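# Swap two bottles between cart tray and fridge, close door

## Task

Move the bottle sitting on the cart's upper tray onto the refrigerator shelf, upright, at the spot the other bottle occupied when the scene began. Move that original shelf bottle onto the tray, also upright. Finally close the refrigerator door completely. The task fails if a glass bottle drops a long way, if the door is swung open or shut violently, or if the robot topples or ends up leaning. Anything that stays in place only because the robot is still holding it at the end does not count as done.

## Robot and tools

ROBOT. A Hello Robot Stretch 3 with one arm. It has a two-wheel base (0.33 m long, 0.34 m wide), a lift that moves the arm up and down a mast, and a telescoping arm that reaches out to the robot's right side. The base cannot slide sideways, so the gripper is moved forward or back by driving. Turning in place pivots about the point between the drive wheels, 0.05 m behind the front edge. With the arm pulled in and the wrist folded, a turn sweeps a radius of 0.28 m; an unfolded level wrist reaches beyond that.

FRAMES. Base frame: origin on the floor between the drive wheels, x forward, y left, z up. hand_pose is reported in this frame at the point where the closed fingertips meet; with all wrist joints at zero its x axis points up, y back toward the mast, z toward the rear. The odometry frame is the base frame as it stood when the scene started.

execute_actions. Argument "actions": a list holding one action or nothing (empty just reports state and images). Argument "cameras": list of head_camera, nav_camera, wrist_camera or all; omitted/null/["all"] gives every camera, [] gives none, an unknown name rejects the call. An action may contain:
- "base": exactly one of {"translate_m": d}, a relative drive of d metres from the base's last reported position, forward positive, range -1 to 1; or {"rotate_rad": d}, a relative turn in place, counter-clockwise (left) positive, range -3.2 to 3.2.
- "joints": one object keyed by joint name, each value an absolute target: lift_m 0 to 1.1 (arm height); arm_m 0 to 0.52 (extension); wrist_yaw_rad -1.345 to 4.42 (0 along the arm, positive toward the front, 3.0 folded over the base); wrist_pitch_rad -1.57 to 0.451 (0 level, negative tips fingers down); wrist_roll_rad -2.911 to 2.911 (0 fingers side by side, level); gripper_m -0.089 to 0.179 (larger is wider; the real fingertip gap is less than the value, by about 0.007 when nearly shut and 0.025 when fully open, and zero under 0.007); head_pan_rad -3.953 to 1.73 (0 forward, positive left, -1.57 looks along the arm); head_tilt_rad -1.53 to 0.419 (negative down). Done tolerances: lift/arm/gripper ±0.004, wrist yaw/roll and head ±0.02, pitch ±0.05.
- "contact_limits": {"arm_m": effort percent 1 to 100}; the arm motion halts (contact_stop) when its effort reaches that level (negative when retracting). Smaller values are softer but too small halts immediately. The limit also caps the arm's holding force until the next action; the result shows the active, default and maximum values.
All motions in an action begin together. Joints or base left out may keep pushing toward earlier targets without this showing in the status. Bad keys or out-of-range numbers reject the whole call with no motion. If a result reports a stop, any further execute_actions, wait or finished_scene calls in the same reply are skipped.

wait: "seconds" 0 to 10; commands nothing and returns the same report as an empty action.
zoom_image: "camera" plus "region" [x0, y0, x1, y1] in pixels from the top-left of that camera's most recent full image, at most 504 by 504.
finished_scene: "scene" = current scene number; ends it irreversibly and reports success. Replying with no tool call ends everything.

RESULTS. base_status and joint_status: how each motion ended. "done" for the base means the wheels turned the commanded amount, slip included. "off_target": stopped short and possibly still pushing. After contact_stop, time_out or torque_fault the old target is dropped; arm and lift go slack after a contact_stop until commanded again (a slack lift may sink under load or keep pressing; closing fingers on a surface lifts it). Base, wrist and head have no contact stop. A wrist servo pushed hard for several seconds shuts off for 10 s (torque_fault) and goes limp. on_its_own covers uncommanded joints; "held at" is the held target, not the position. motor_effort is percent of max, positive toward larger joint values, peak in brackets; readings carry fixed offsets and noise. Positive wheel effort pushes forward. base_odometry counts wheel rotation; heading -3.142 to 3.142, left positive; turned_by_wheels and turned_by_imu give rotation since last report; base_tilt in degrees (forward/right positive, a few degrees of fixed bias). lidar_m: 12 distances in metres from the base origin, 30-degree sectors counter-clockwise from straight ahead (4th left, 7th behind, 10th right), in a plane 0.17 m up, range 0.15 to 12, "-" for nothing; blind to glass and clear plastic, and partly blocked by the mast and robot parts when the lift is low. wrist_depth_mm (45 to 1000) and head_depth_mm (280 to 4000, sideways image): 7x7 grids of median depth from top left.

CAMERAS. head_camera and nav_camera ride on the pan/tilt head; wrist_camera is on the gripper. Calibration lines give K, distortion and T_world_to_cam (base frame to camera); expect small errors, larger for the wrist camera.

SPEED. Base is fast only when stowed (lift_m under 0.30, arm_m under 0.03, wrist_yaw_rad over 2.54); otherwise 0.10 m/s and 0.63 rad/s.

GRIPPING. Command gripper_m below the object's width to hold it; lower squeezes harder, but too hard triggers a stall guard that weakens grip, so heavy or slick bottles may slide. Re-squeeze with a different value. Release by commanding at least 0.02 above the contact value. Neither reading nor status proves a grasp; check images.

CAUTIONS. Fold or unfold the wrist only with lift_m 0.32 to 0.95, wrist_pitch_rad -0.4 and roll near 0; once folded the lift may drop to 0.25. If yaw is below -0.4, keep pitch at -0.5 or lower. Pushing on something rigid with the gripper above about 0.45 m, raising contact limits, pushing twice after a stop, or driving while holding or hooking something fixed can tip the robot, as can snagging furniture (especially reversing). If it leans, back off in small steps, release contact, and lower lift to about 0.2. Move the door slowly, never drop glass, and leave both bottles free-standing before finishing. A loose object may occasionally get nudged.

Each tool is called as name([rows], argument=value, ...), one row to a line, values as JSON.

## Session

execute_actions(actions=[])

Scene clock: 0.00 s.
base_odometry: x=+0.000 y=+0.000 heading=+0.000 (m, m, rad; odometry frame)
turned_by_wheels: +0.000 (rad since the last result)
turned_by_imu: +0.000 (rad since the last result)
base_tilt: forward=+1.5 right=-0.1 (deg)
lidar_m: 1.07 1.48 1.34 1.30 1.31 1.58 1.12 1.36 2.18 1.33 2.47 1.67
head_depth_mm: 1595 1616 1630 1641 1657 1673 1710 / 1541 1564 1576 1595 1614 1615 939 / 1494 1513 1524 1546 1568 1568 941 / 1454 1467 1487 1500 1509 1360 941 / 1419 1435 1440 1454 1474 1363 938 / 1379 1393 1401 1413 1423 1359 942 / 1340 1355 1362 1377 1390 1379 937
base_status: not commanded
joint_positions: lift_m=+0.329 arm_m=-0.002 wrist_yaw_rad=+2.900 wrist_pitch_rad=-0.472 wrist_roll_rad=+0.000 gripper_m=+0.037 head_pan_rad=-0.016 head_tilt_rad=+0.001
joint_status: not commanded
motor_effort: left_wheel=+0 right_wheel=+0 lift_m=+18 arm_m=+0 wrist_yaw_rad=+0 wrist_pitch_rad=+5 wrist_roll_rad=+0 gripper_m=+0 head_pan_rad=-1 head_tilt_rad=+2 (%)
hand_pose: x=+0.0308 y=+0.0678 z=+0.3296 quat_wxyz=(+0.248, +0.702, +0.082, +0.663) (m; base frame)
wrist_depth_mm: - - - - - - - / - - - - - - - / - - - - - - - / 785 - 803 807 844 848 851 / 637 - 670 672 683 670 692 / 537 538 - 559 564 560 581 / 471 483 - 486 473 493 496
pictures: head_camera (sideways: a quarter turn clockwise sets it upright), nav_camera (sideways: a quarter turn counterclockwise sets it upright), wrist_camera
Images, in order (width x height): head_camera 896x504, nav_camera 672x504, wrist_camera 644x364.

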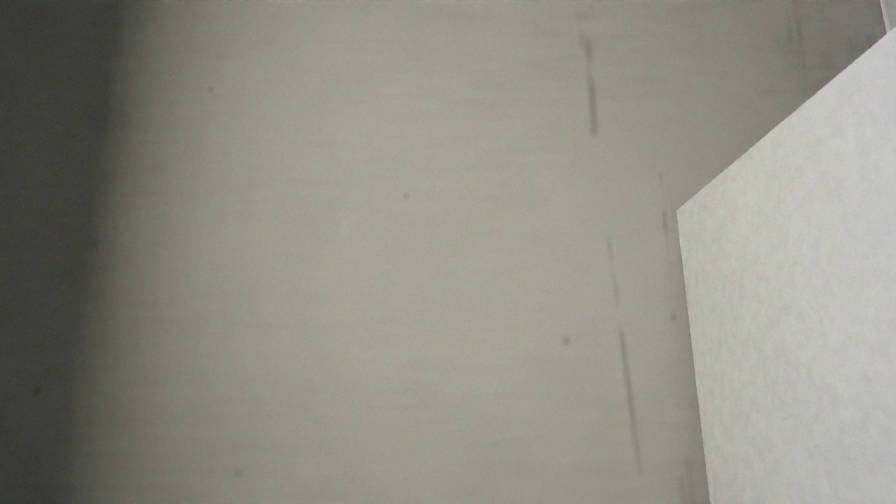

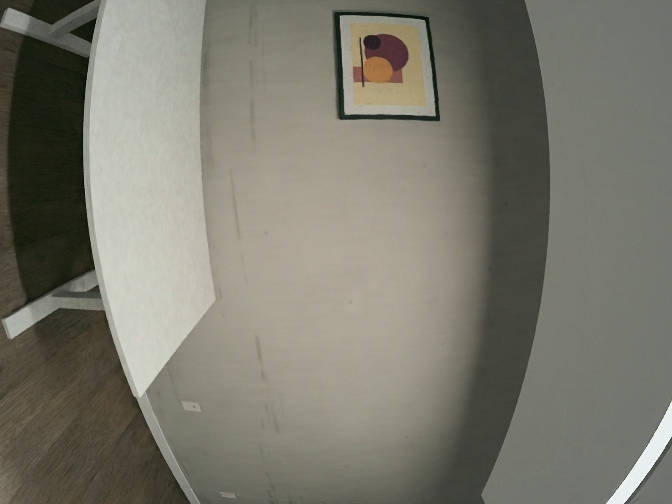

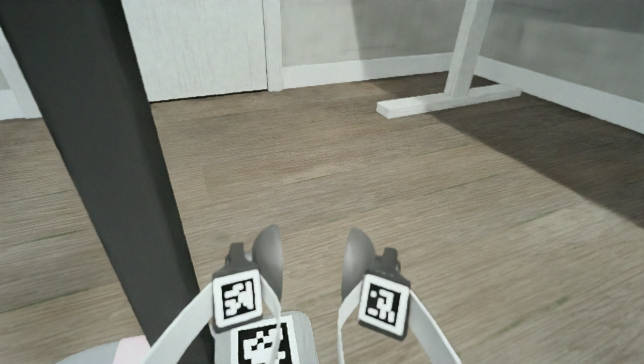

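execute_actions([
  {"joints":{"head_pan_rad":-1.6,"head_tilt_rad":-0.5}},
], cameras=["nav_camera","head_camera"])

execute_actions([
  {"joints":{"head_pan_rad":-3.0,"head_tilt_rad":-0.5}},
], cameras=["nav_camera","head_camera"])

Scene clock: 7.43 s.
base_odometry: x=+0.000 y=+0.000 heading=+0.000 (m, m, rad; odometry frame)
turned_by_wheels: +0.000 (rad since the last result)
turned_by_imu: -0.001 (rad since the last result)
base_tilt: forward=+1.4 right=-0.3 (deg)
lidar_m: 1.07 1.48 1.34 1.30 1.31 1.58 1.12 1.37 2.18 1.34 2.46 1.67
head_depth_mm: 1856 2567 2951 2638 1949 1548 1280 / 1957 2075 2299 2440 1951 1537 1286 / 1207 1262 1396 1602 1810 1539 1277 / 1780 1940 2067 2193 1935 1534 1277 / 2107 2315 2576 2582 1924 1535 1271 / 2073 2265 2499 2565 1914 1532 1274 / 2016 2207 2406 2559 1923 1521 1269
base_status: not commanded
joint_positions: lift_m=+0.329 arm_m=-0.002 wrist_yaw_rad=+2.900 wrist_pitch_rad=-0.472 wrist_roll_rad=+0.000 gripper_m=+0.037 head_pan_rad=-1.593 head_tilt_rad=-0.493
joint_status: all done
motor_effort: left_wheel=+0(0) right_wheel=+0(0) lift_m=+18(18) arm_m=+0(0) wrist_yaw_rad=+0(1) wrist_pitch_rad=+5(5) wrist_roll_rad=+0(0) gripper_m=+0(0) head_pan_rad=-2(28) head_tilt_rad=-3(27) (%)
hand_pose: x=+0.0308 y=+0.0678 z=+0.3296 quat_wxyz=(+0.248, +0.702, +0.082, +0.663) (m; base frame)
wrist_depth_mm: - - - - - - - / - - - - - - - / - - - - - - - / 773 - 818 815 840 858 854 / 641 - 676 645 676 667 685 / 544 530 - 554 571 573 577 / 463 488 - 477 476 489 499
pictures: head_camera (sideways: a quarter turn clockwise sets it upright), nav_camera (sideways: a quarter turn counterclockwise sets it upright)
camera_calibration (this result's frames):
head_camera: T_world_to_cam=[[0.0117496, 0.526299, -0.850218, 1.13607], [0.997823, -0.0613533, -0.0241892, 0.0235089], [-0.0648945, -0.848083, -0.525874, 0.6468], [0, 0, 0, 1]] pos_world=[0.0051676, -0.0479327, 1.30662]
nav_camera: T_world_to_cam=[[-0.0463188, -0.457993, 0.887748, -1.1128], [-0.998068, 0.0580523, -0.0221255, 0.0844666], [-0.0414025, -0.887058, -0.459797, 0.555089], [0, 0, 0, 1]] pos_world=[0.0557418, -0.0221627, 1.24499]
Images, in order (width x height): head_camera 896x504, nav_camera 672x504.

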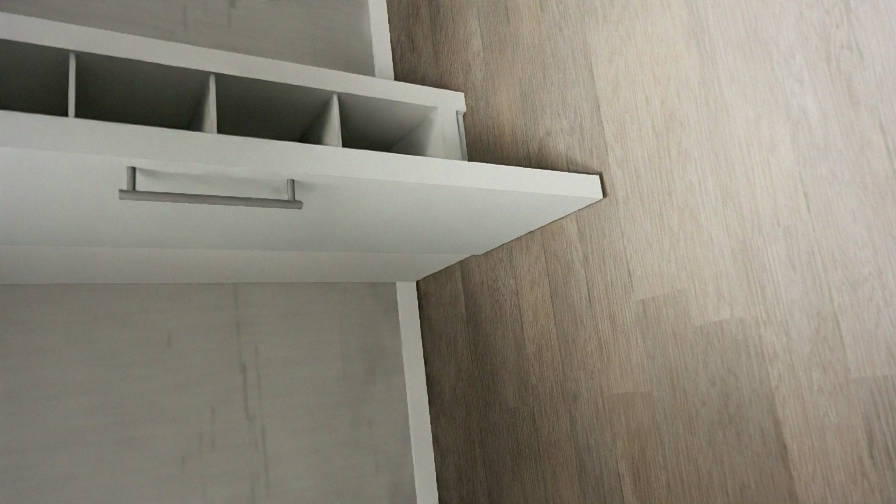

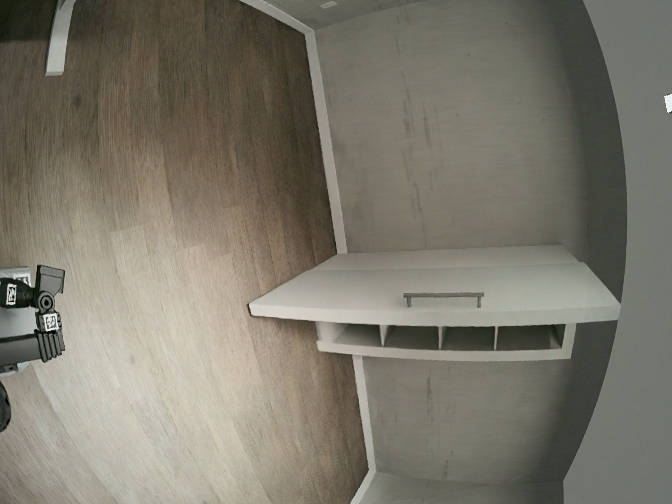

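Scene clock: 8.73 s.
base_odometry: x=+0.000 y=+0.000 heading=+0.000 (m, m, rad; odometry frame)
turned_by_wheels: +0.000 (rad since the last result)
turned_by_imu: +0.000 (rad since the last result)
base_tilt: forward=+1.5 right=-0.3 (deg)
lidar_m: 1.07 1.48 1.34 1.30 1.30 1.58 1.13 1.36 2.18 1.33 2.47 1.67
head_depth_mm: 2918 3129 3176 2611 1946 1551 1286 / 2931 3212 3266 2370 1941 1538 1280 / 2880 3202 1548 1737 1797 1537 1280 / 2870 3165 1509 1562 1703 1536 1279 / 2857 3108 1498 1804 1793 1533 1268 / 2791 3091 3220 2352 1867 1533 1276 / 2823 3079 3346 2560 1925 1527 1268
base_status: not commanded
joint_positions: lift_m=+0.329 arm_m=-0.002 wrist_yaw_rad=+2.900 wrist_pitch_rad=-0.472 wrist_roll_rad=+0.000 gripper_m=+0.037 head_pan_rad=-2.993 head_tilt_rad=-0.494
joint_status: all done
motor_effort: left_wheel=-1(0) right_wheel=+0(0) lift_m=+18(18) arm_m=+0(0) wrist_yaw_rad=+0(0) wrist_pitch_rad=+5(5) wrist_roll_rad=+0(1) gripper_m=-1(1) head_pan_rad=-3(29) head_tilt_rad=-2(2) (%)
hand_pose: x=+0.0308 y=+0.0678 z=+0.3296 quat_wxyz=(+0.248, +0.702, +0.082, +0.663) (m; base frame)
wrist_depth_mm: - - - - - - - / - - - - - - - / - - - - - - - / 800 - 805 820 826 837 858 / 636 - 688 656 676 693 688 / 541 537 - 558 560 582 575 / 471 485 - 480 472 487 498
pictures: head_camera (sideways: a quarter turn clockwise sets it upright), nav_camera (sideways: a quarter turn counterclockwise sets it upright)
camera_calibration (this result's frames):
head_camera: T_world_to_cam=[[0.52079, 0.077899, -0.850123, 1.13285], [0.109143, -0.993731, -0.0241963, 0.0289391], [-0.846679, -0.0801842, -0.526027, 0.651768], [0, 0, 0, 1]] pos_world=[-0.0412945, -0.00722838, 1.30661]
nav_camera: T_world_to_cam=[[-0.459359, -0.0322238, 0.887666, -1.11018], [-0.11243, 0.993413, -0.022119, 0.0790558], [-0.881106, -0.109961, -0.459957, 0.56042], [0, 0, 0, 1]] pos_world=[-0.00729241, -0.0526849, 1.24498]
Images, in order (width x height): head_camera 896x504, nav_camera 672x504.

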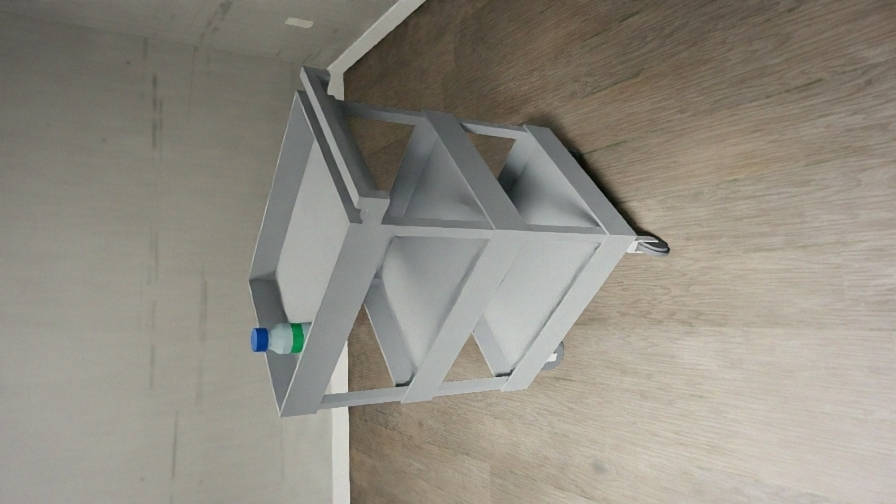

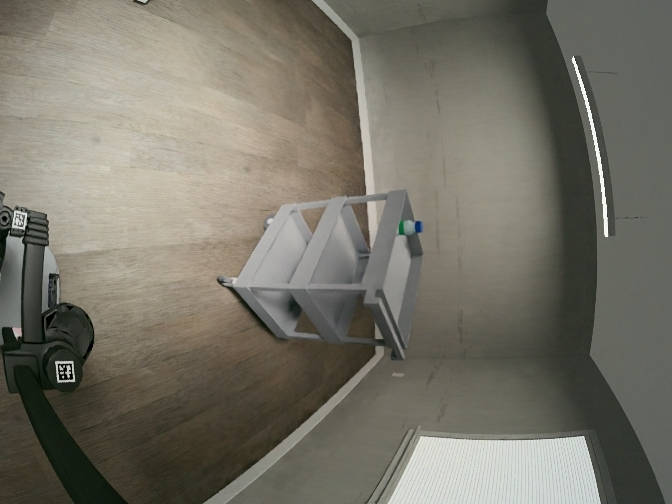

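execute_actions([
  {"base":{"rotate_rad":-2.1},"joints":{"lift_m":0.28,"head_pan_rad":0.3,"head_tilt_rad":-0.4}},
], cameras=[])

execute_actions([
  {"base":{"translate_m":1.0}},
], cameras=[])

execute_actions([
  {"base":{"rotate_rad":2.1},"joints":{"head_pan_rad":-1.57,"head_tilt_rad":-0.45}},
], cameras=["nav_camera","head_camera"])

Scene clock: 27.37 s.
base_odometry: x=+0.000 y=+0.000 heading=-2.100 (m, m, rad; odometry frame)
turned_by_wheels: -2.100 (rad since the last result)
turned_by_imu: -2.048 (rad since the last result)
base_tilt: forward=+1.5 right=-0.2 (deg)
lidar_m: 2.18 1.33 2.47 1.65 1.48 1.49 1.34 1.30 1.31 1.60 1.12 1.39
head_depth_mm: 2750 3009 3371 3096 2145 1670 1356 / 2615 2844 3129 3065 2169 1672 1348 / 1927 2662 2907 2882 2144 1656 1350 / 2025 2153 2339 2473 2057 1661 1348 / 1176 1251 1390 1619 1842 1649 1349 / 1588 1922 2238 2576 2121 1646 1342 / 2039 2209 2377 2557 2119 1646 1338
base_status: done
joint_positions: lift_m=+0.280 arm_m=-0.002 wrist_yaw_rad=+2.900 wrist_pitch_rad=-0.473 wrist_roll_rad=+0.000 gripper_m=+0.037 head_pan_rad=+0.293 head_tilt_rad=-0.408
joint_status: all done
motor_effort: left_wheel=+0(7) right_wheel=+0(4) lift_m=+15(15) arm_m=-1(1) wrist_yaw_rad=+0(0) wrist_pitch_rad=+5(5) wrist_roll_rad=+0(0) gripper_m=+0(0) head_pan_rad=+2(26) head_tilt_rad=+3(14) (%)
hand_pose: x=+0.0307 y=+0.0677 z=+0.2807 quat_wxyz=(+0.248, +0.702, +0.082, +0.663) (m; base frame)
wrist_depth_mm: - - - - - - - / - - - - - - - / 888 863 942 968 968 - - / 692 - 725 727 731 731 761 / 567 - 603 597 617 610 622 / 479 484 - 518 508 509 513 / - - - 432 429 444 434
pictures: none
No camera images: the call's "cameras" was empty. Leave "cameras" out to get every camera's image.

Scene clock: 32.47 s.
base_odometry: x=-0.505 y=-0.863 heading=-2.100 (m, m, rad; odometry frame)
turned_by_wheels: +0.000 (rad since the last result)
turned_by_imu: +0.004 (rad since the last result)
base_tilt: forward=+1.5 right=-0.2 (deg)
lidar_m: 1.89 1.14 0.49 2.07 2.14 1.72 2.29 2.06 0.99 0.98 2.64 2.66
head_depth_mm: 1853 2030 2251 2565 2163 1661 1355 / 1756 1923 2122 2355 2157 1663 1345 / 1665 1816 2005 2213 2158 1664 1355 / 1587 1718 1878 2078 2062 1639 1347 / 1030 1115 1228 1370 1502 1567 1345 / 1309 1412 1450 1672 1769 1534 1346 / 1289 1384 1430 1597 1518 1496 1341
base_status: done
joint_positions: lift_m=+0.280 arm_m=-0.002 wrist_yaw_rad=+2.900 wrist_pitch_rad=-0.473 wrist_roll_rad=+0.000 gripper_m=+0.037 head_pan_rad=+0.293 head_tilt_rad=-0.408
joint_status: not commanded
motor_effort: left_wheel=+0(7) right_wheel=-1(4) lift_m=+15(15) arm_m=-1(1) wrist_yaw_rad=-1(0) wrist_pitch_rad=+5(5) wrist_roll_rad=+1(0) gripper_m=-1(0) head_pan_rad=+2(2) head_tilt_rad=+4(4) (%)
hand_pose: x=+0.0307 y=+0.0676 z=+0.2807 quat_wxyz=(+0.248, +0.702, +0.082, +0.662) (m; base frame)
wrist_depth_mm: - - - - - 638 - / - - - - 515 910 - / 880 908 926 927 579 932 924 / 702 - 706 730 674 752 761 / 578 - 607 585 619 607 610 / 484 487 - 516 506 511 504 / - - - 432 416 430 447
pictures: none
No camera images: the call's "cameras" was empty. Leave "cameras" out to get every camera's image.

Scene clock: 35.00 s.
base_odometry: x=-0.505 y=-0.863 heading=+0.000 (m, m, rad; odometry frame)
turned_by_wheels: +2.100 (rad since the last result)
turned_by_imu: +2.042 (rad since the last result)
base_tilt: forward=+1.5 right=-0.2 (deg)
lidar_m: 2.13 1.72 2.30 2.06 0.99 0.98 2.65 2.66 1.92 1.14 0.49 2.04
head_depth_mm: 1583 1738 1911 2175 2056 1614 1325 / 1039 1651 1855 2079 2063 1610 1316 / 1131 1187 1242 1386 1562 1603 1322 / 1355 1477 1546 1675 1771 1575 1316 / 1331 1444 1524 1659 1701 1547 1310 / 1296 1413 1477 1552 1417 1466 1248 / 925 966 926 789 691 619 678
base_status: done
joint_positions: lift_m=+0.280 arm_m=-0.002 wrist_yaw_rad=+2.900 wrist_pitch_rad=-0.473 wrist_roll_rad=+0.000 gripper_m=+0.037 head_pan_rad=-1.563 head_tilt_rad=-0.445
joint_status: all done
motor_effort: left_wheel=-1(6) right_wheel=+2(8) lift_m=+15(15) arm_m=-1(1) wrist_yaw_rad=+0(1) wrist_pitch_rad=+5(5) wrist_roll_rad=+1(0) gripper_m=-1(0) head_pan_rad=-3(28) head_tilt_rad=-2(8) (%)
hand_pose: x=+0.0307 y=+0.0676 z=+0.2807 quat_wxyz=(+0.248, +0.702, +0.082, +0.662) (m; base frame)
wrist_depth_mm: - - - - - - - / - - - - - - - / 884 899 891 933 994 - - / 701 - 702 731 746 745 750 / 572 - 612 598 601 605 599 / 477 483 - 511 499 514 516 / - - - 437 420 438 442
pictures: head_camera (sideways: a quarter turn clockwise sets it upright), nav_camera (sideways: a quarter turn counterclockwise sets it upright)
camera_calibration (this result's frames):
head_camera: T_world_to_cam=[[-0.00359271, 0.484315, -0.874886, 1.16834], [0.999216, -0.0327582, -0.0222374, 0.0209608], [-0.0394296, -0.87428, -0.483818, 0.591924], [0, 0, 0, 1]] pos_world=[0.00659251, -0.04765, 1.30901]
nav_camera: T_world_to_cam=[[-0.033008, -0.415318, 0.909077, -1.14071], [-0.999345, 0.027196, -0.0238609, 0.0867352], [-0.0148134, -0.90927, -0.415943, 0.497863], [0, 0, 0, 1]] pos_world=[0.056401, -0.0234243, 1.24615]
Images, in order (width x height): head_camera 896x504, nav_camera 672x504.

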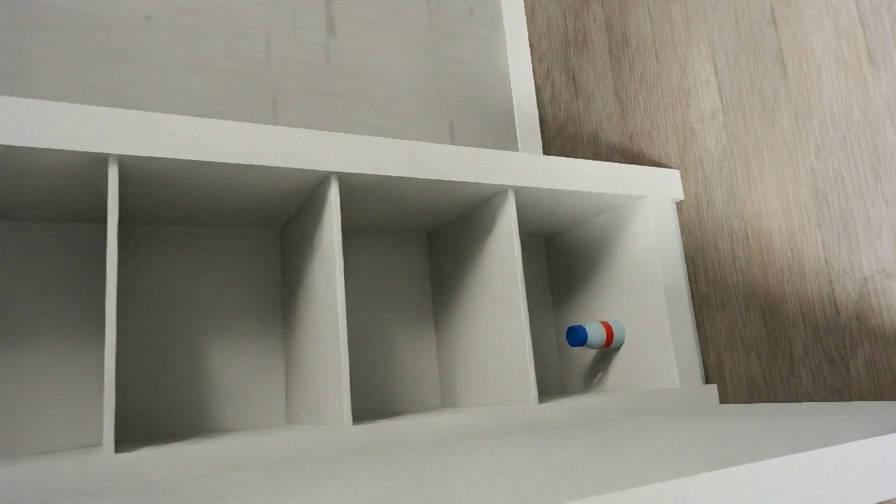

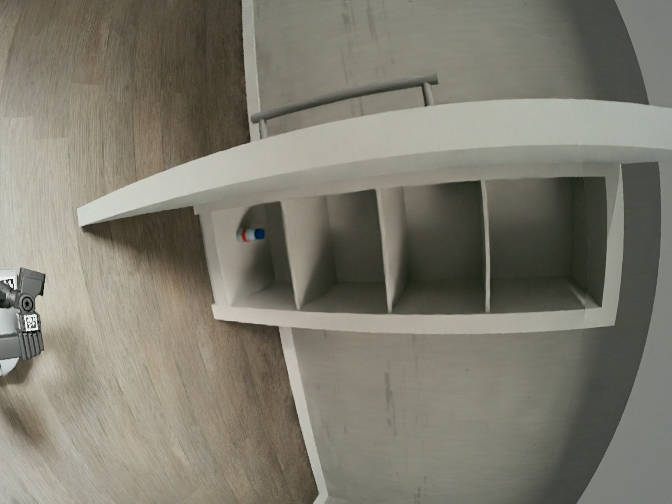

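execute_actions([
  {"base":{"rotate_rad":-1.85}},
], cameras=[])

execute_actions([
  {"base":{"translate_m":0.62}},
], cameras=[])

execute_actions([
  {"base":{"rotate_rad":2.26},"joints":{"head_tilt_rad":-0.9}},
], cameras=[])

execute_actions([
  {"joints":{"lift_m":0.34,"wrist_pitch_rad":-0.4}},
], cameras=["nav_camera","head_camera"])

Scene clock: 56.57 s.
base_odometry: x=-0.505 y=-0.863 heading=-1.850 (m, m, rad; odometry frame)
turned_by_wheels: -1.850 (rad since the last result)
turned_by_imu: -1.803 (rad since the last result)
base_tilt: forward=+1.4 right=-0.2 (deg)
lidar_m: 1.22 0.50 1.79 2.18 1.72 2.25 2.10 2.06 0.98 0.99 2.65 2.30
head_depth_mm: 2494 2629 2685 1173 1308 1426 1329 / 2807 3039 3046 1102 1354 1466 1321 / 2710 2968 3166 1311 1417 1467 1323 / 2568 2808 3094 2555 1895 1506 1310 / 2448 2639 2924 2797 2047 1598 1313 / 2328 2524 2745 2813 2042 1594 1310 / 2229 2394 2618 2714 2027 1597 1306
base_status: done
joint_positions: lift_m=+0.280 arm_m=-0.002 wrist_yaw_rad=+2.900 wrist_pitch_rad=-0.473 wrist_roll_rad=+0.000 gripper_m=+0.037 head_pan_rad=-1.563 head_tilt_rad=-0.445
joint_status: not commanded
motor_effort: left_wheel=+0(9) right_wheel=-1(6) lift_m=+15(15) arm_m=-1(1) wrist_yaw_rad=-1(0) wrist_pitch_rad=+5(5) wrist_roll_rad=+0(0) gripper_m=+0(0) head_pan_rad=-3(3) head_tilt_rad=-2(2) (%)
hand_pose: x=+0.0307 y=+0.0676 z=+0.2807 quat_wxyz=(+0.248, +0.702, +0.082, +0.662) (m; base frame)
wrist_depth_mm: - - - - - - 424 / - - - - - 462 548 / 883 940 908 991 991 483 781 / 717 - 713 729 759 541 771 / 570 - 602 592 616 594 617 / 485 495 - 522 502 515 518 / - - - 431 423 439 442
pictures: none
No camera images: the call's "cameras" was empty. Leave "cameras" out to get every camera's image.

Scene clock: 60.33 s.
base_odometry: x=-0.676 y=-1.459 heading=-1.850 (m, m, rad; odometry frame)
turned_by_wheels: +0.000 (rad since the last result)
turned_by_imu: +0.002 (rad since the last result)
base_tilt: forward=+1.5 right=-0.2 (deg)
lidar_m: 0.60 0.71 0.50 0.38 0.38 2.18 2.66 1.32 1.23 2.43 2.37 1.54
head_depth_mm: 2718 3020 3392 2889 2060 1616 1326 / 2569 2806 3141 2864 2053 1608 1326 / 2413 2672 2949 2846 2060 1610 1318 / 2294 2501 2760 2848 2058 1600 1312 / 2169 2372 2572 2730 2026 1599 1312 / 2078 2239 2453 2610 2028 1598 1312 / 1977 2151 2317 2497 2030 1591 1307
base_status: done
joint_positions: lift_m=+0.280 arm_m=-0.002 wrist_yaw_rad=+2.900 wrist_pitch_rad=-0.473 wrist_roll_rad=+0.000 gripper_m=+0.037 head_pan_rad=-1.563 head_tilt_rad=-0.445
joint_status: not commanded
motor_effort: left_wheel=+0(9) right_wheel=-1(4) lift_m=+15(14) arm_m=-1(1) wrist_yaw_rad=+1(1) wrist_pitch_rad=+5(5) wrist_roll_rad=+0(0) gripper_m=+0(0) head_pan_rad=-3(3) head_tilt_rad=-1(3) (%)
hand_pose: x=+0.0307 y=+0.0676 z=+0.2807 quat_wxyz=(+0.248, +0.702, +0.082, +0.662) (m; base frame)
wrist_depth_mm: - 353 399 480 600 723 748 / - 377 428 535 663 786 763 / 328 414 465 578 706 689 694 / 362 - 506 654 731 602 529 / 527 - 552 598 603 600 520 / 474 473 - 515 505 506 517 / - - - 425 425 437 442
pictures: none
No camera images: the call's "cameras" was empty. Leave "cameras" out to get every camera's image.

Scene clock: 62.97 s.
base_odometry: x=-0.676 y=-1.459 heading=+0.410 (m, m, rad; odometry frame)
turned_by_wheels: +2.260 (rad since the last result)
turned_by_imu: +2.198 (rad since the last result)
base_tilt: forward=+1.5 right=-0.2 (deg)
lidar_m: 0.37 2.18 2.64 1.26 1.24 2.38 2.37 1.39 0.61 0.75 0.45 0.37
head_depth_mm: 814 658 738 849 1425 1259 1125 / 807 675 1124 974 1249 1252 1136 / 799 672 1123 1018 1323 1250 - / 793 687 1114 1272 1331 1248 - / 787 684 1102 1327 1339 1238 1111 / 726 763 915 1061 1287 1236 1113 / 599 672 768 857 934 1025 1072
base_status: done
joint_positions: lift_m=+0.280 arm_m=-0.002 wrist_yaw_rad=+2.900 wrist_pitch_rad=-0.473 wrist_roll_rad=+0.000 gripper_m=+0.037 head_pan_rad=-1.563 head_tilt_rad=-0.889
joint_status: all done
motor_effort: left_wheel=-2(6) right_wheel=+2(8) lift_m=+15(15) arm_m=-2(2) wrist_yaw_rad=+1(1) wrist_pitch_rad=+5(5) wrist_roll_rad=+0(0) gripper_m=+0(0) head_pan_rad=-3(3) head_tilt_rad=-5(29) (%)
hand_pose: x=+0.0307 y=+0.0675 z=+0.2807 quat_wxyz=(+0.248, +0.702, +0.082, +0.662) (m; base frame)
wrist_depth_mm: - - - - - - - / - - - - - - - / 876 901 938 936 - - - / 696 - 726 725 736 751 768 / 581 - 607 594 596 617 619 / 489 487 - 515 512 503 520 / - - - 431 421 431 446
pictures: none
No camera images: the call's "cameras" was empty. Leave "cameras" out to get every camera's image.

Scene clock: 64.33 s.
base_odometry: x=-0.676 y=-1.459 heading=+0.410 (m, m, rad; odometry frame)
turned_by_wheels: +0.000 (rad since the last result)
turned_by_imu: +0.000 (rad since the last result)
base_tilt: forward=+1.4 right=-0.2 (deg)
lidar_m: 0.37 2.18 2.64 1.26 1.24 2.38 2.37 1.38 0.61 0.74 0.45 0.37
head_depth_mm: 812 658 739 849 1424 1257 1128 / 805 674 1124 974 1251 1257 1137 / 800 670 1120 1019 1321 1248 - / 794 687 1116 1278 1332 1246 - / 786 684 1105 1327 1340 1246 1109 / 728 761 915 1057 1288 1236 1105 / 599 674 769 858 934 1027 1071
base_status: not commanded
joint_positions: lift_m=+0.340 arm_m=-0.002 wrist_yaw_rad=+2.900 wrist_pitch_rad=-0.418 wrist_roll_rad=+0.000 gripper_m=+0.037 head_pan_rad=-1.563 head_tilt_rad=-0.889
joint_status: all done
motor_effort: left_wheel=-1(1) right_wheel=+1(2) lift_m=+21(20) arm_m=-2(2) wrist_yaw_rad=+1(0) wrist_pitch_rad=+6(7) wrist_roll_rad=+1(0) gripper_m=+0(0) head_pan_rad=-2(2) head_tilt_rad=-5(5) (%)
hand_pose: x=+0.0325 y=+0.0746 z=+0.3524 quat_wxyz=(+0.229, +0.704, +0.063, +0.669) (m; base frame)
wrist_depth_mm: - - - - - - - / - - - - - - - / - - - - - - - / 884 - 914 896 946 951 984 / 695 - 727 749 748 769 768 / 588 - - 605 620 633 642 / 504 507 514 516 506 529 545
pictures: head_camera (sideways: a quarter turn clockwise sets it upright), nav_camera (sideways: a quarter turn counterclockwise sets it upright)
camera_calibration (this result's frames):
head_camera: T_world_to_cam=[[-0.00581751, 0.813334, -0.581767, 0.786316], [0.999102, -0.0196839, -0.0375097, 0.0408268], [-0.0419594, -0.581463, -0.81249, 1.01945], [0, 0, 0, 1]] pos_world=[0.00655995, -0.0459592, 1.28728]
nav_camera: T_world_to_cam=[[-0.030596, -0.765744, 0.642418, -0.793108], [-0.999384, 0.0344754, -0.00650324, 0.0641288], [-0.0171678, -0.642221, -0.766327, 0.95369], [0, 0, 0, 1]] pos_world=[0.0561962, 0.00295238, 1.24076]
Images, in order (width x height): head_camera 896x504, nav_camera 672x504.

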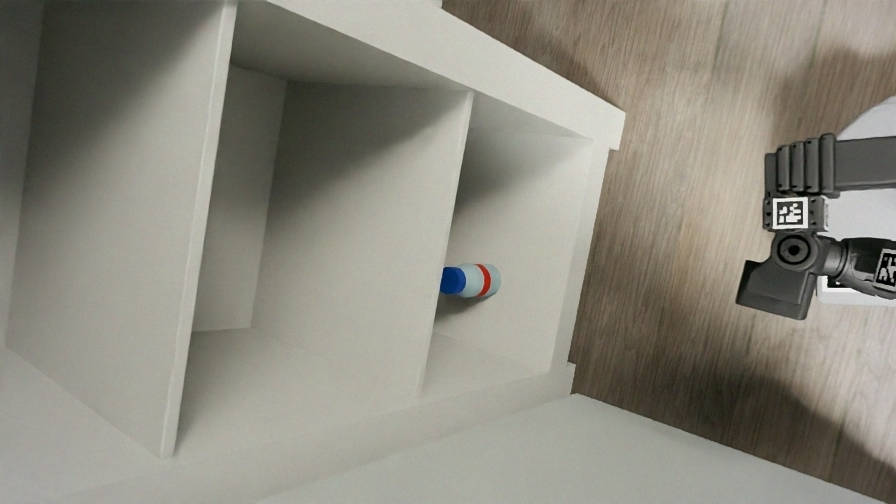

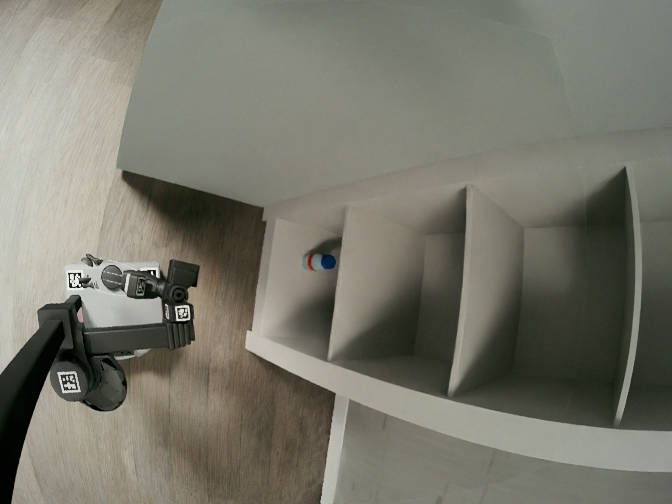

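execute_actions([
  {"joints":{"wrist_yaw_rad":0,"gripper_m":0.15}},
], cameras=[])

execute_actions([
  {"joints":{"lift_m":0.18,"arm_m":0.2}},
], cameras=["wrist_camera","head_camera"])

Scene clock: 73.97 s.
base_odometry: x=-0.676 y=-1.459 heading=+0.410 (m, m, rad; odometry frame)
turned_by_wheels: +0.000 (rad since the last result)
turned_by_imu: -0.001 (rad since the last result)
base_tilt: forward=+1.5 right=-0.2 (deg)
lidar_m: 0.37 2.18 2.64 1.26 1.24 2.38 2.37 1.38 0.60 0.75 0.45 0.37
head_depth_mm: 812 656 739 847 1425 1256 1126 / 806 674 1125 976 1250 1250 1133 / 798 671 1120 1017 1322 1243 - / 794 688 1119 1276 1331 1266 - / 788 685 1103 1326 1335 1237 1114 / 726 762 915 1056 1293 1234 1110 / 599 673 768 859 934 1028 1072
base_status: not commanded
joint_positions: lift_m=+0.340 arm_m=-0.002 wrist_yaw_rad=+0.002 wrist_pitch_rad=-0.418 wrist_roll_rad=+0.000 gripper_m=+0.150 head_pan_rad=-1.563 head_tilt_rad=-0.889
joint_status: all done
motor_effort: left_wheel=-1(1) right_wheel=+2(1) lift_m=+21(21) arm_m=-2(2) wrist_yaw_rad=-2(2) wrist_pitch_rad=+6(6) wrist_roll_rad=+0(1) gripper_m=+0(82) head_pan_rad=-3(2) head_tilt_rad=-4(5) (%)
hand_pose: x=-0.0210 y=-0.3676 z=+0.3524 quat_wxyz=(+0.692, +0.148, -0.691, -0.146) (m; base frame)
wrist_depth_mm: 333 378 584 692 669 549 288 / 331 402 608 774 707 510 288 / 344 428 630 806 765 464 305 / 347 464 616 623 683 439 325 / 360 490 532 540 562 412 366 / 359 550 528 482 467 397 612 / 366 493 509 517 498 485 536
pictures: none
No camera images: the call's "cameras" was empty. Leave "cameras" out to get every camera's image.

Scene clock: 76.70 s.
base_odometry: x=-0.676 y=-1.459 heading=+0.410 (m, m, rad; odometry frame)
turned_by_wheels: +0.000 (rad since the last result)
turned_by_imu: -0.001 (rad since the last result)
base_tilt: forward=+1.5 right=-0.2 (deg)
lidar_m: 0.37 2.19 2.63 1.26 1.23 2.38 2.37 1.38 0.61 0.74 0.45 0.37
head_depth_mm: 813 657 739 847 1429 1254 1128 / 804 674 1117 974 1251 1252 1141 / 798 671 1117 1015 1317 1249 - / 792 686 1114 1272 1314 1220 1147 / 786 684 1106 1331 1331 1241 1115 / 724 760 918 1058 1287 1231 1108 / 600 673 769 856 935 1028 1074
base_status: not commanded
joint_positions: lift_m=+0.180 arm_m=+0.200 wrist_yaw_rad=+0.001 wrist_pitch_rad=-0.418 wrist_roll_rad=+0.000 gripper_m=+0.150 head_pan_rad=-1.563 head_tilt_rad=-0.889
joint_status: all done
motor_effort: left_wheel=-1(1) right_wheel=+2(1) lift_m=+15(20) arm_m=+4(9) wrist_yaw_rad=+0(2) wrist_pitch_rad=+6(6) wrist_roll_rad=+0(0) gripper_m=-1(0) head_pan_rad=-3(2) head_tilt_rad=-3(4) (%)
hand_pose: x=-0.0213 y=-0.5691 z=+0.1929 quat_wxyz=(+0.692, +0.147, -0.691, -0.147) (m; base frame)
wrist_depth_mm: 254 330 500 532 496 472 354 / 257 337 459 556 534 508 345 / 266 346 441 452 527 495 330 / 274 342 352 359 381 383 323 / 266 289 289 295 297 304 293 / 269 247 239 243 248 260 253 / 313 315 251 228 217 204 214
pictures: head_camera (sideways: a quarter turn clockwise sets it upright), wrist_camera
camera_calibration (this result's frames):
head_camera: T_world_to_cam=[[-0.0058177, 0.813334, -0.581767, 0.786316], [0.999102, -0.0196837, -0.0375097, 0.0408268], [-0.0419593, -0.581463, -0.81249, 1.01945], [0, 0, 0, 1]] pos_world=[0.00655996, -0.0459593, 1.28728]
wrist_camera: T_world_to_cam=[[-0.999544, -0.0182546, 0.0240544, -0.0401595], [-0.0300287, 0.516962, -0.855481, 0.50293], [0.00318121, -0.855813, -0.517275, -0.21917], [0, 0, 0, 1]] pos_world=[-0.0243416, -0.448298, 0.317841]
Images, in order (width x height): head_camera 896x504, wrist_camera 644x364.

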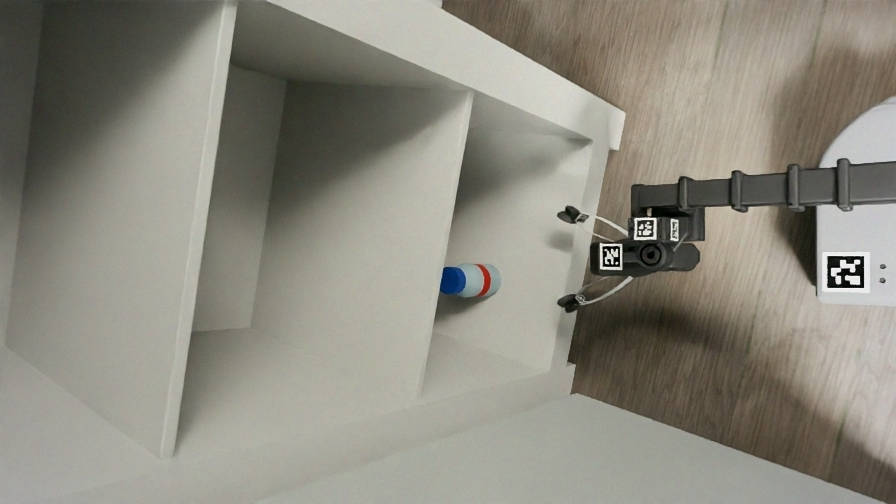

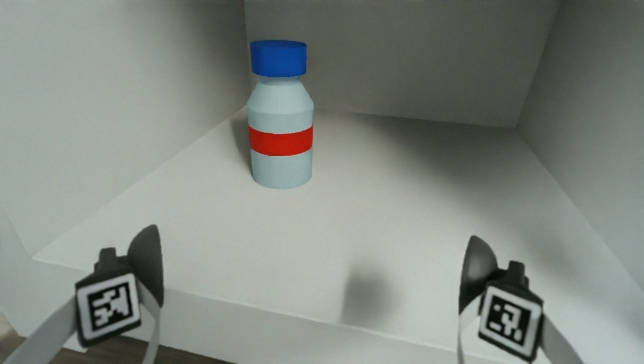

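execute_actions([
  {"base":{"translate_m":0.04},"joints":{"lift_m":0.19,"arm_m":0.33}},
], cameras=["wrist_camera"])

execute_actions([
  {"joints":{"arm_m":0.42}},
], cameras=["wrist_camera","head_camera"])

Scene clock: 85.63 s.
base_odometry: x=-0.639 y=-1.443 heading=+0.410 (m, m, rad; odometry frame)
turned_by_wheels: +0.000 (rad since the last result)
turned_by_imu: -0.001 (rad since the last result)
base_tilt: forward=+1.5 right=-0.2 (deg)
lidar_m: 0.33 2.14 2.63 1.28 1.26 2.41 2.41 1.39 0.62 0.66 0.40 0.33
head_depth_mm: 813 676 928 895 1395 1261 1124 / 805 673 1128 998 1277 1255 1140 / 798 689 1117 1018 1318 1247 - / 791 688 1113 1284 1335 1237 1150 / 780 908 1058 1220 1333 1237 1108 / 665 686 845 987 1169 1207 1110 / 563 637 703 762 831 915 1021
base_status: done
joint_positions: lift_m=+0.190 arm_m=+0.330 wrist_yaw_rad=+0.001 wrist_pitch_rad=-0.418 wrist_roll_rad=+0.000 gripper_m=+0.150 head_pan_rad=-1.563 head_tilt_rad=-0.889
joint_status: all done
motor_effort: left_wheel=-1(3) right_wheel=+1(5) lift_m=+21(21) arm_m=+4(4) wrist_yaw_rad=-1(1) wrist_pitch_rad=+6(6) wrist_roll_rad=+0(0) gripper_m=-1(0) head_pan_rad=-3(2) head_tilt_rad=-5(5) (%)
hand_pose: x=-0.0213 y=-0.6991 z=+0.2025 quat_wxyz=(+0.692, +0.147, -0.691, -0.147) (m; base frame)
wrist_depth_mm: 192 248 384 416 395 373 357 / 196 254 394 440 420 408 381 / 200 260 421 198 461 435 407 / 204 270 364 210 397 406 391 / 209 271 301 227 314 322 320 / 211 249 253 248 255 273 266 / - 208 214 217 219 215 225
pictures: wrist_camera
camera_calibration (this result's frames):
wrist_camera: T_world_to_cam=[[-0.999545, -0.0181817, 0.0240551, -0.0427286], [-0.0299914, 0.516923, -0.855506, 0.578317], [0.00311989, -0.855839, -0.517234, -0.325507], [0, 0, 0, 1]] pos_world=[-0.0243491, -0.578304, 0.327418]
Images, in order (width x height): wrist_camera 644x364.

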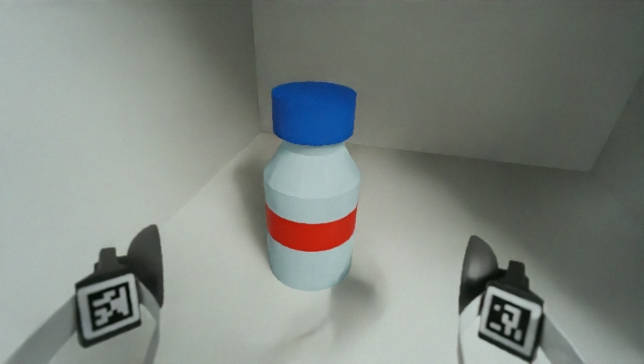

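Scene clock: 87.53 s.
base_odometry: x=-0.639 y=-1.443 heading=+0.410 (m, m, rad; odometry frame)
turned_by_wheels: +0.000 (rad since the last result)
turned_by_imu: -0.001 (rad since the last result)
base_tilt: forward=+1.4 right=-0.2 (deg)
lidar_m: 0.33 2.14 2.63 1.28 1.25 2.41 2.41 1.39 0.62 0.66 0.40 0.33
head_depth_mm: 813 677 928 894 1395 1255 1129 / 805 675 1128 1001 1273 1250 1137 / 798 691 1118 1018 1321 1250 1149 / 793 686 1112 1015 1334 1247 1150 / 782 908 1058 1218 1338 1239 1113 / 664 686 843 983 1174 1205 1106 / 563 637 703 761 830 914 1018
base_status: not commanded
joint_positions: lift_m=+0.190 arm_m=+0.420 wrist_yaw_rad=+0.001 wrist_pitch_rad=-0.418 wrist_roll_rad=+0.000 gripper_m=+0.150 head_pan_rad=-1.563 head_tilt_rad=-0.889
joint_status: all done
motor_effort: left_wheel=-2(1) right_wheel=+1(2) lift_m=+21(21) arm_m=+4(1) wrist_yaw_rad=+0(1) wrist_pitch_rad=+6(6) wrist_roll_rad=+1(0) gripper_m=+0(0) head_pan_rad=-3(2) head_tilt_rad=-5(4) (%)
hand_pose: x=-0.0213 y=-0.7891 z=+0.2025 quat_wxyz=(+0.692, +0.147, -0.691, -0.147) (m; base frame)
wrist_depth_mm: 176 224 342 339 316 300 285 / 180 232 360 365 342 326 308 / 186 237 348 371 373 346 329 / 189 247 310 116 387 374 353 / 190 248 291 121 311 321 325 / 191 248 233 132 257 272 264 / - 206 202 140 218 215 226
pictures: head_camera (sideways: a quarter turn clockwise sets it upright), wrist_camera
camera_calibration (this result's frames):
head_camera: T_world_to_cam=[[-0.00581761, 0.813335, -0.581767, 0.786316], [0.999102, -0.0196838, -0.0375097, 0.0408268], [-0.0419593, -0.581463, -0.81249, 1.01945], [0, 0, 0, 1]] pos_world=[0.00655996, -0.0459592, 1.28728]
wrist_camera: T_world_to_cam=[[-0.999545, -0.0181703, 0.0240556, -0.0443585], [-0.0299859, 0.516915, -0.855511, 0.624833], [0.00311019, -0.855844, -0.517225, -0.402533], [0, 0, 0, 1]] pos_world=[-0.0243502, -0.668297, 0.327419]
Images, in order (width x height): head_camera 896x504, wrist_camera 644x364.

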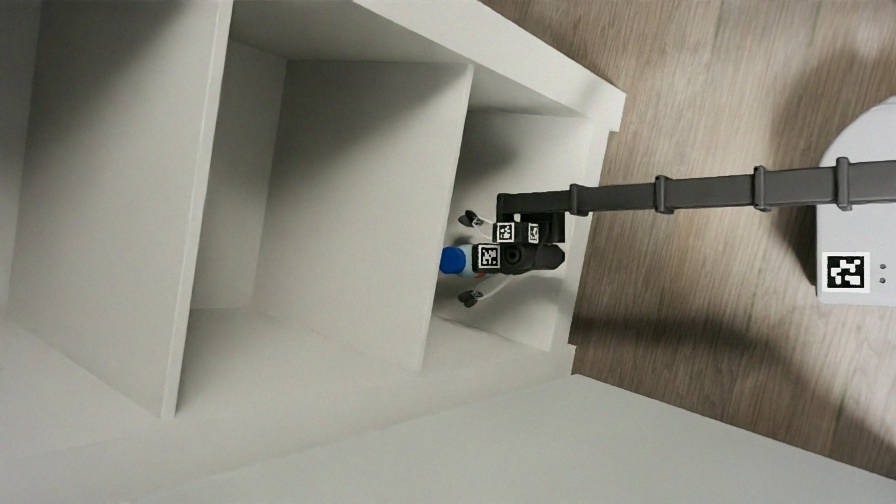

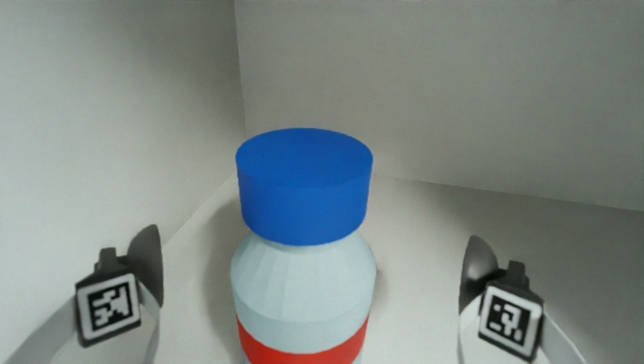

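Slightly high; lowering a little and gripping.

execute_actions([
  {"joints":{"lift_m":0.175,"arm_m":0.41}},
], cameras=[])

execute_actions([
  {"joints":{"gripper_m":0.03}},
], cameras=[])

execute_actions([
  {"joints":{"lift_m":0.21}},
], cameras=[])

execute_actions([
  {"joints":{"arm_m":0.0}},
], cameras=["wrist_camera"])

Scene clock: 97.63 s.
base_odometry: x=-0.639 y=-1.443 heading=+0.410 (m, m, rad; odometry frame)
turned_by_wheels: +0.000 (rad since the last result)
turned_by_imu: -0.001 (rad since the last result)
base_tilt: forward=+1.4 right=-0.2 (deg)
lidar_m: 0.33 2.14 2.63 1.28 1.25 2.42 2.41 1.39 0.62 0.67 0.40 0.33
head_depth_mm: 813 676 928 894 1393 1260 1124 / 805 676 1129 1004 1275 1248 1141 / 800 691 1118 1017 1323 1253 1150 / 791 687 1113 1013 1335 1241 1148 / 781 911 1060 1219 1339 1240 1107 / 665 685 843 988 1169 1204 1108 / 563 638 703 762 830 914 1015
base_status: not commanded
joint_positions: lift_m=+0.175 arm_m=+0.410 wrist_yaw_rad=+0.001 wrist_pitch_rad=-0.418 wrist_roll_rad=+0.000 gripper_m=+0.150 head_pan_rad=-1.563 head_tilt_rad=-0.889
joint_status: all done
motor_effort: left_wheel=-1(1) right_wheel=+1(1) lift_m=+14(19) arm_m=-4(2) wrist_yaw_rad=-1(0) wrist_pitch_rad=+6(6) wrist_roll_rad=+0(0) gripper_m=+0(0) head_pan_rad=-3(3) head_tilt_rad=-4(5) (%)
hand_pose: x=-0.0213 y=-0.7797 z=+0.1879 quat_wxyz=(+0.692, +0.147, -0.691, -0.147) (m; base frame)
wrist_depth_mm: 179 228 352 345 328 312 297 / 183 236 360 367 351 335 316 / 187 239 305 116 375 360 337 / 188 249 322 119 370 372 354 / 193 248 259 132 292 294 297 / 193 229 219 136 239 250 245 / - 192 193 155 204 198 209
pictures: none
No camera images: the call's "cameras" was empty. Leave "cameras" out to get every camera's image.

Scene clock: 99.33 s.
base_odometry: x=-0.639 y=-1.443 heading=+0.410 (m, m, rad; odometry frame)
turned_by_wheels: +0.000 (rad since the last result)
turned_by_imu: +0.000 (rad since the last result)
base_tilt: forward=+1.4 right=-0.2 (deg)
lidar_m: 0.33 2.14 2.63 1.28 1.26 2.42 2.41 1.39 0.62 0.66 0.40 0.34
head_depth_mm: 811 677 929 895 1392 1256 1129 / 806 675 1130 999 1272 1255 1138 / 800 691 1118 1016 1319 1254 1158 / 793 687 1117 1015 1333 1242 1150 / 780 913 1059 1227 1334 1240 1113 / 664 686 843 983 1167 1206 1107 / 563 637 702 762 832 914 1020
base_status: not commanded
joint_positions: lift_m=+0.175 arm_m=+0.410 wrist_yaw_rad=+0.006 wrist_pitch_rad=-0.423 wrist_roll_rad=+0.000 gripper_m=+0.031 head_pan_rad=-1.563 head_tilt_rad=-0.889
joint_status: all done
motor_effort: left_wheel=+0(1) right_wheel=-1(2) lift_m=+15(15) arm_m=-4(4) wrist_yaw_rad=-4(4) wrist_pitch_rad=+8(8) wrist_roll_rad=+1(1) gripper_m=-13(86) head_pan_rad=-3(3) head_tilt_rad=-5(4) (%)
hand_pose: x=-0.0203 y=-0.7790 z=+0.1867 quat_wxyz=(+0.692, +0.151, -0.691, -0.147) (m; base frame)
wrist_depth_mm: 177 225 342 345 327 311 295 / 181 230 355 367 356 334 313 / 186 240 325 113 380 362 339 / 188 247 330 119 359 366 353 / 191 255 153 131 286 291 296 / 195 228 142 135 229 240 244 / 189 195 187 154 196 204 206
pictures: none
No camera images: the call's "cameras" was empty. Leave "cameras" out to get every camera's image.

Scene clock: 100.47 s.
base_odometry: x=-0.639 y=-1.443 heading=+0.410 (m, m, rad; odometry frame)
turned_by_wheels: +0.000 (rad since the last result)
turned_by_imu: +0.000 (rad since the last result)
base_tilt: forward=+1.4 right=-0.2 (deg)
lidar_m: 0.33 2.15 2.63 1.27 1.26 2.42 2.41 1.39 0.62 0.66 0.40 0.33
head_depth_mm: 811 676 929 897 1393 1253 1124 / 804 672 1126 999 1273 1259 1136 / 798 689 1124 1016 1325 1254 - / 792 685 1115 1012 1333 1241 1147 / 782 909 1058 1219 1332 1236 1110 / 666 685 843 986 1170 1202 1111 / 563 637 702 762 831 918 1019
base_status: not commanded
joint_positions: lift_m=+0.210 arm_m=+0.410 wrist_yaw_rad=+0.002 wrist_pitch_rad=-0.455 wrist_roll_rad=+0.000 gripper_m=+0.031 head_pan_rad=-1.563 head_tilt_rad=-0.889
joint_status: all done
motor_effort: left_wheel=-1(0) right_wheel=+0(1) lift_m=+23(23) arm_m=-4(4) wrist_yaw_rad=-1(4) wrist_pitch_rad=+18(19) wrist_roll_rad=+0(0) gripper_m=-13(13) head_pan_rad=-3(3) head_tilt_rad=-5(5) (%)
hand_pose: x=-0.0211 y=-0.7748 z=+0.2140 quat_wxyz=(+0.689, +0.160, -0.688, -0.159) (m; base frame)
wrist_depth_mm: 179 227 350 348 328 313 296 / 184 235 363 376 356 336 318 / 187 243 354 129 381 363 341 / 190 249 363 138 402 385 371 / 194 259 312 136 322 325 330 / 199 248 142 136 261 270 273 / 203 222 214 142 221 233 234
pictures: none
No camera images: the call's "cameras" was empty. Leave "cameras" out to get every camera's image.

Scene clock: 104.67 s.
base_odometry: x=-0.639 y=-1.443 heading=+0.410 (m, m, rad; odometry frame)
turned_by_wheels: +0.000 (rad since the last result)
turned_by_imu: -0.001 (rad since the last result)
base_tilt: forward=+1.4 right=-0.2 (deg)
lidar_m: 0.33 2.14 2.63 1.28 1.26 2.42 2.41 1.39 0.62 0.32 0.40 0.33
head_depth_mm: 813 676 927 896 1394 1260 1125 / 807 674 1128 1002 1276 1248 1138 / 797 691 1120 1016 1324 1246 - / 791 687 1112 1367 1324 1206 - / 781 911 1058 1223 1333 1240 1111 / 665 683 843 987 1167 1203 1109 / 563 637 703 762 833 913 1017
base_status: not commanded
joint_positions: lift_m=+0.210 arm_m=+0.000 wrist_yaw_rad=+0.001 wrist_pitch_rad=-0.456 wrist_roll_rad=+0.000 gripper_m=+0.031 head_pan_rad=-1.563 head_tilt_rad=-0.889
joint_status: all done
motor_effort: left_wheel=-1(0) right_wheel=+1(0) lift_m=+23(23) arm_m=-4(6) wrist_yaw_rad=-1(2) wrist_pitch_rad=+18(18) wrist_roll_rad=+1(0) gripper_m=-14(13) head_pan_rad=-2(3) head_tilt_rad=-5(4) (%)
hand_pose: x=-0.0213 y=-0.3647 z=+0.2140 quat_wxyz=(+0.689, +0.160, -0.689, -0.160) (m; base frame)
wrist_depth_mm: 300 365 515 721 674 650 346 / 306 391 528 737 727 612 343 / 312 418 473 129 533 511 323 / 310 431 447 138 400 413 340 / 325 456 487 136 414 395 370 / 328 408 142 135 413 420 415 / 349 355 337 140 358 368 371
pictures: wrist_camera
camera_calibration (this result's frames):
wrist_camera: T_world_to_cam=[[-0.999545, -0.0190369, 0.023388, -0.0371085], [-0.0299997, 0.548765, -0.835438, 0.422648], [0.00306963, -0.83576, -0.549086, -0.0192864], [0, 0, 0, 1]] pos_world=[-0.0243531, -0.24876, 0.343374]
Images, in order (width x height): wrist_camera 644x364.

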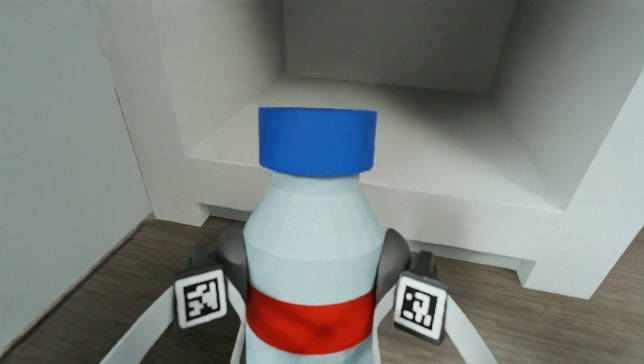

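execute_actions([
  {"joints":{"gripper_m":0.0,"wrist_pitch_rad":0.0,"lift_m":0.14,"arm_m":0.28,"head_pan_rad":-1.3}},
])

Scene clock: 113.03 s.
base_odometry: x=-0.639 y=-1.443 heading=+0.410 (m, m, rad; odometry frame)
turned_by_wheels: +0.000 (rad since the last result)
turned_by_imu: -0.002 (rad since the last result)
base_tilt: forward=+1.5 right=-0.2 (deg)
lidar_m: 0.33 2.14 2.63 1.27 1.25 2.41 2.41 1.40 0.63 0.66 0.40 0.33
head_depth_mm: 810 658 1111 984 1255 1240 1125 / 805 675 1127 999 1274 1251 1124 / 727 828 1093 1147 1293 1240 1154 / 595 697 887 1135 1340 1246 1149 / 557 645 758 927 1186 1237 1114 / 469 528 605 708 853 1070 1104 / 407 450 504 574 664 791 980
base_status: not commanded
joint_positions: lift_m=+0.140 arm_m=+0.280 wrist_yaw_rad=+0.001 wrist_pitch_rad=-0.068 wrist_roll_rad=+0.000 gripper_m=+0.007 head_pan_rad=-1.307 head_tilt_rad=-0.889
joint_status: wrist_pitch_rad off_target (ended at -0.068, target +0.000); gripper_m off_target (ended at +0.007, target +0.000); the others done
on_its_own: gripper_m is held at +0.006, not at your +0.000, by its stall guard, which is not easing now
motor_effort: left_wheel=-1(1) right_wheel=+0(1) lift_m=+17(23) arm_m=+4(3) wrist_yaw_rad=+0(1) wrist_pitch_rad=+22(23) wrist_roll_rad=+1(1) gripper_m=-20(99) head_pan_rad=+2(17) head_tilt_rad=-5(5) (%)
hand_pose: x=-0.0213 y=-0.6787 z=+0.2373 quat_wxyz=(+0.707, +0.025, -0.706, -0.024) (m; base frame)
wrist_depth_mm: 203 263 405 477 455 438 414 / 205 267 413 489 467 444 421 / 207 271 388 129 477 463 418 / 210 274 405 138 499 464 419 / 212 280 357 135 498 475 403 / 215 272 141 135 359 390 371 / 219 262 253 141 275 295 298
pictures: head_camera (sideways: a quarter turn clockwise sets it upright), nav_camera (sideways: a quarter turn counterclockwise sets it upright), wrist_camera
camera_calibration (this result's frames):
head_camera: T_world_to_cam=[[-0.21179, 0.785297, -0.581767, 0.787572], [0.971462, 0.23421, -0.0375097, 0.0409954], [0.106799, -0.573109, -0.81249, 1.01855], [0, 0, 0, 1]] pos_world=[0.0181946, -0.0443417, 1.28728]
nav_camera: T_world_to_cam=[[0.164503, -0.748491, 0.642418, -0.794298], [-0.975484, -0.219973, -0.00650324, 0.063983], [0.146182, -0.625599, -0.766327, 0.952694], [0, 0, 0, 1]] pos_world=[0.0538118, 0.0155543, 1.24076]
wrist_camera: T_world_to_cam=[[-0.999551, -0.00903046, 0.0285672, -0.0379953], [-0.0297717, 0.192498, -0.980846, 0.407108], [0.00335837, -0.981256, -0.19268, -0.452182], [0, 0, 0, 1]] pos_world=[-0.0243393, -0.522417, 0.313269]
Images, in order (width x height): head_camera 896x504, nav_camera 672x504, wrist_camera 644x364.

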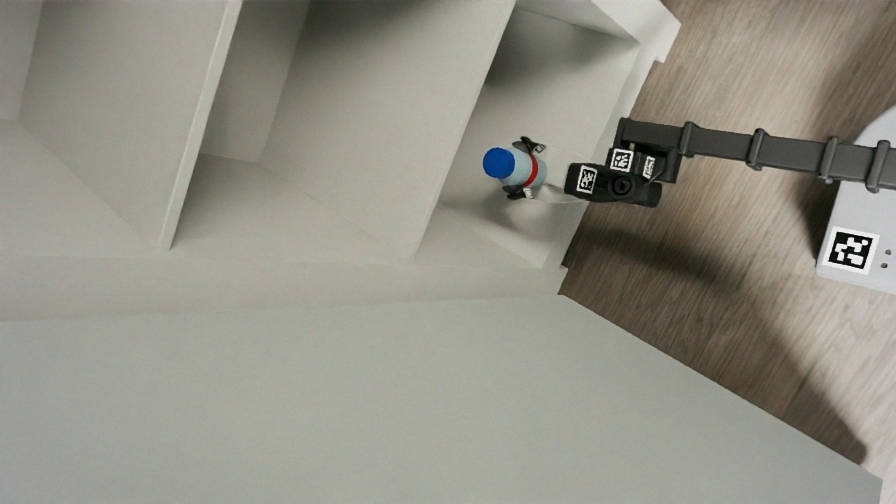

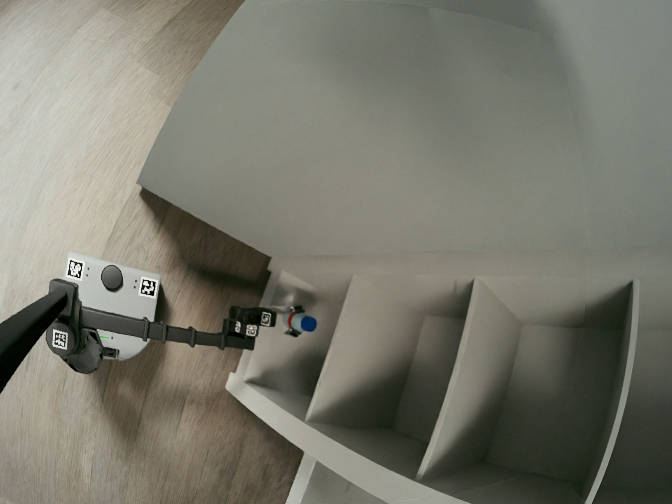

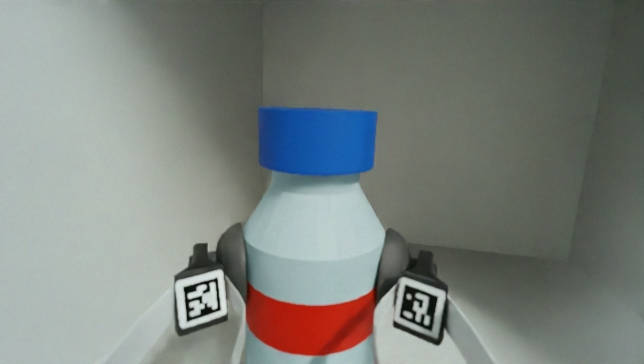

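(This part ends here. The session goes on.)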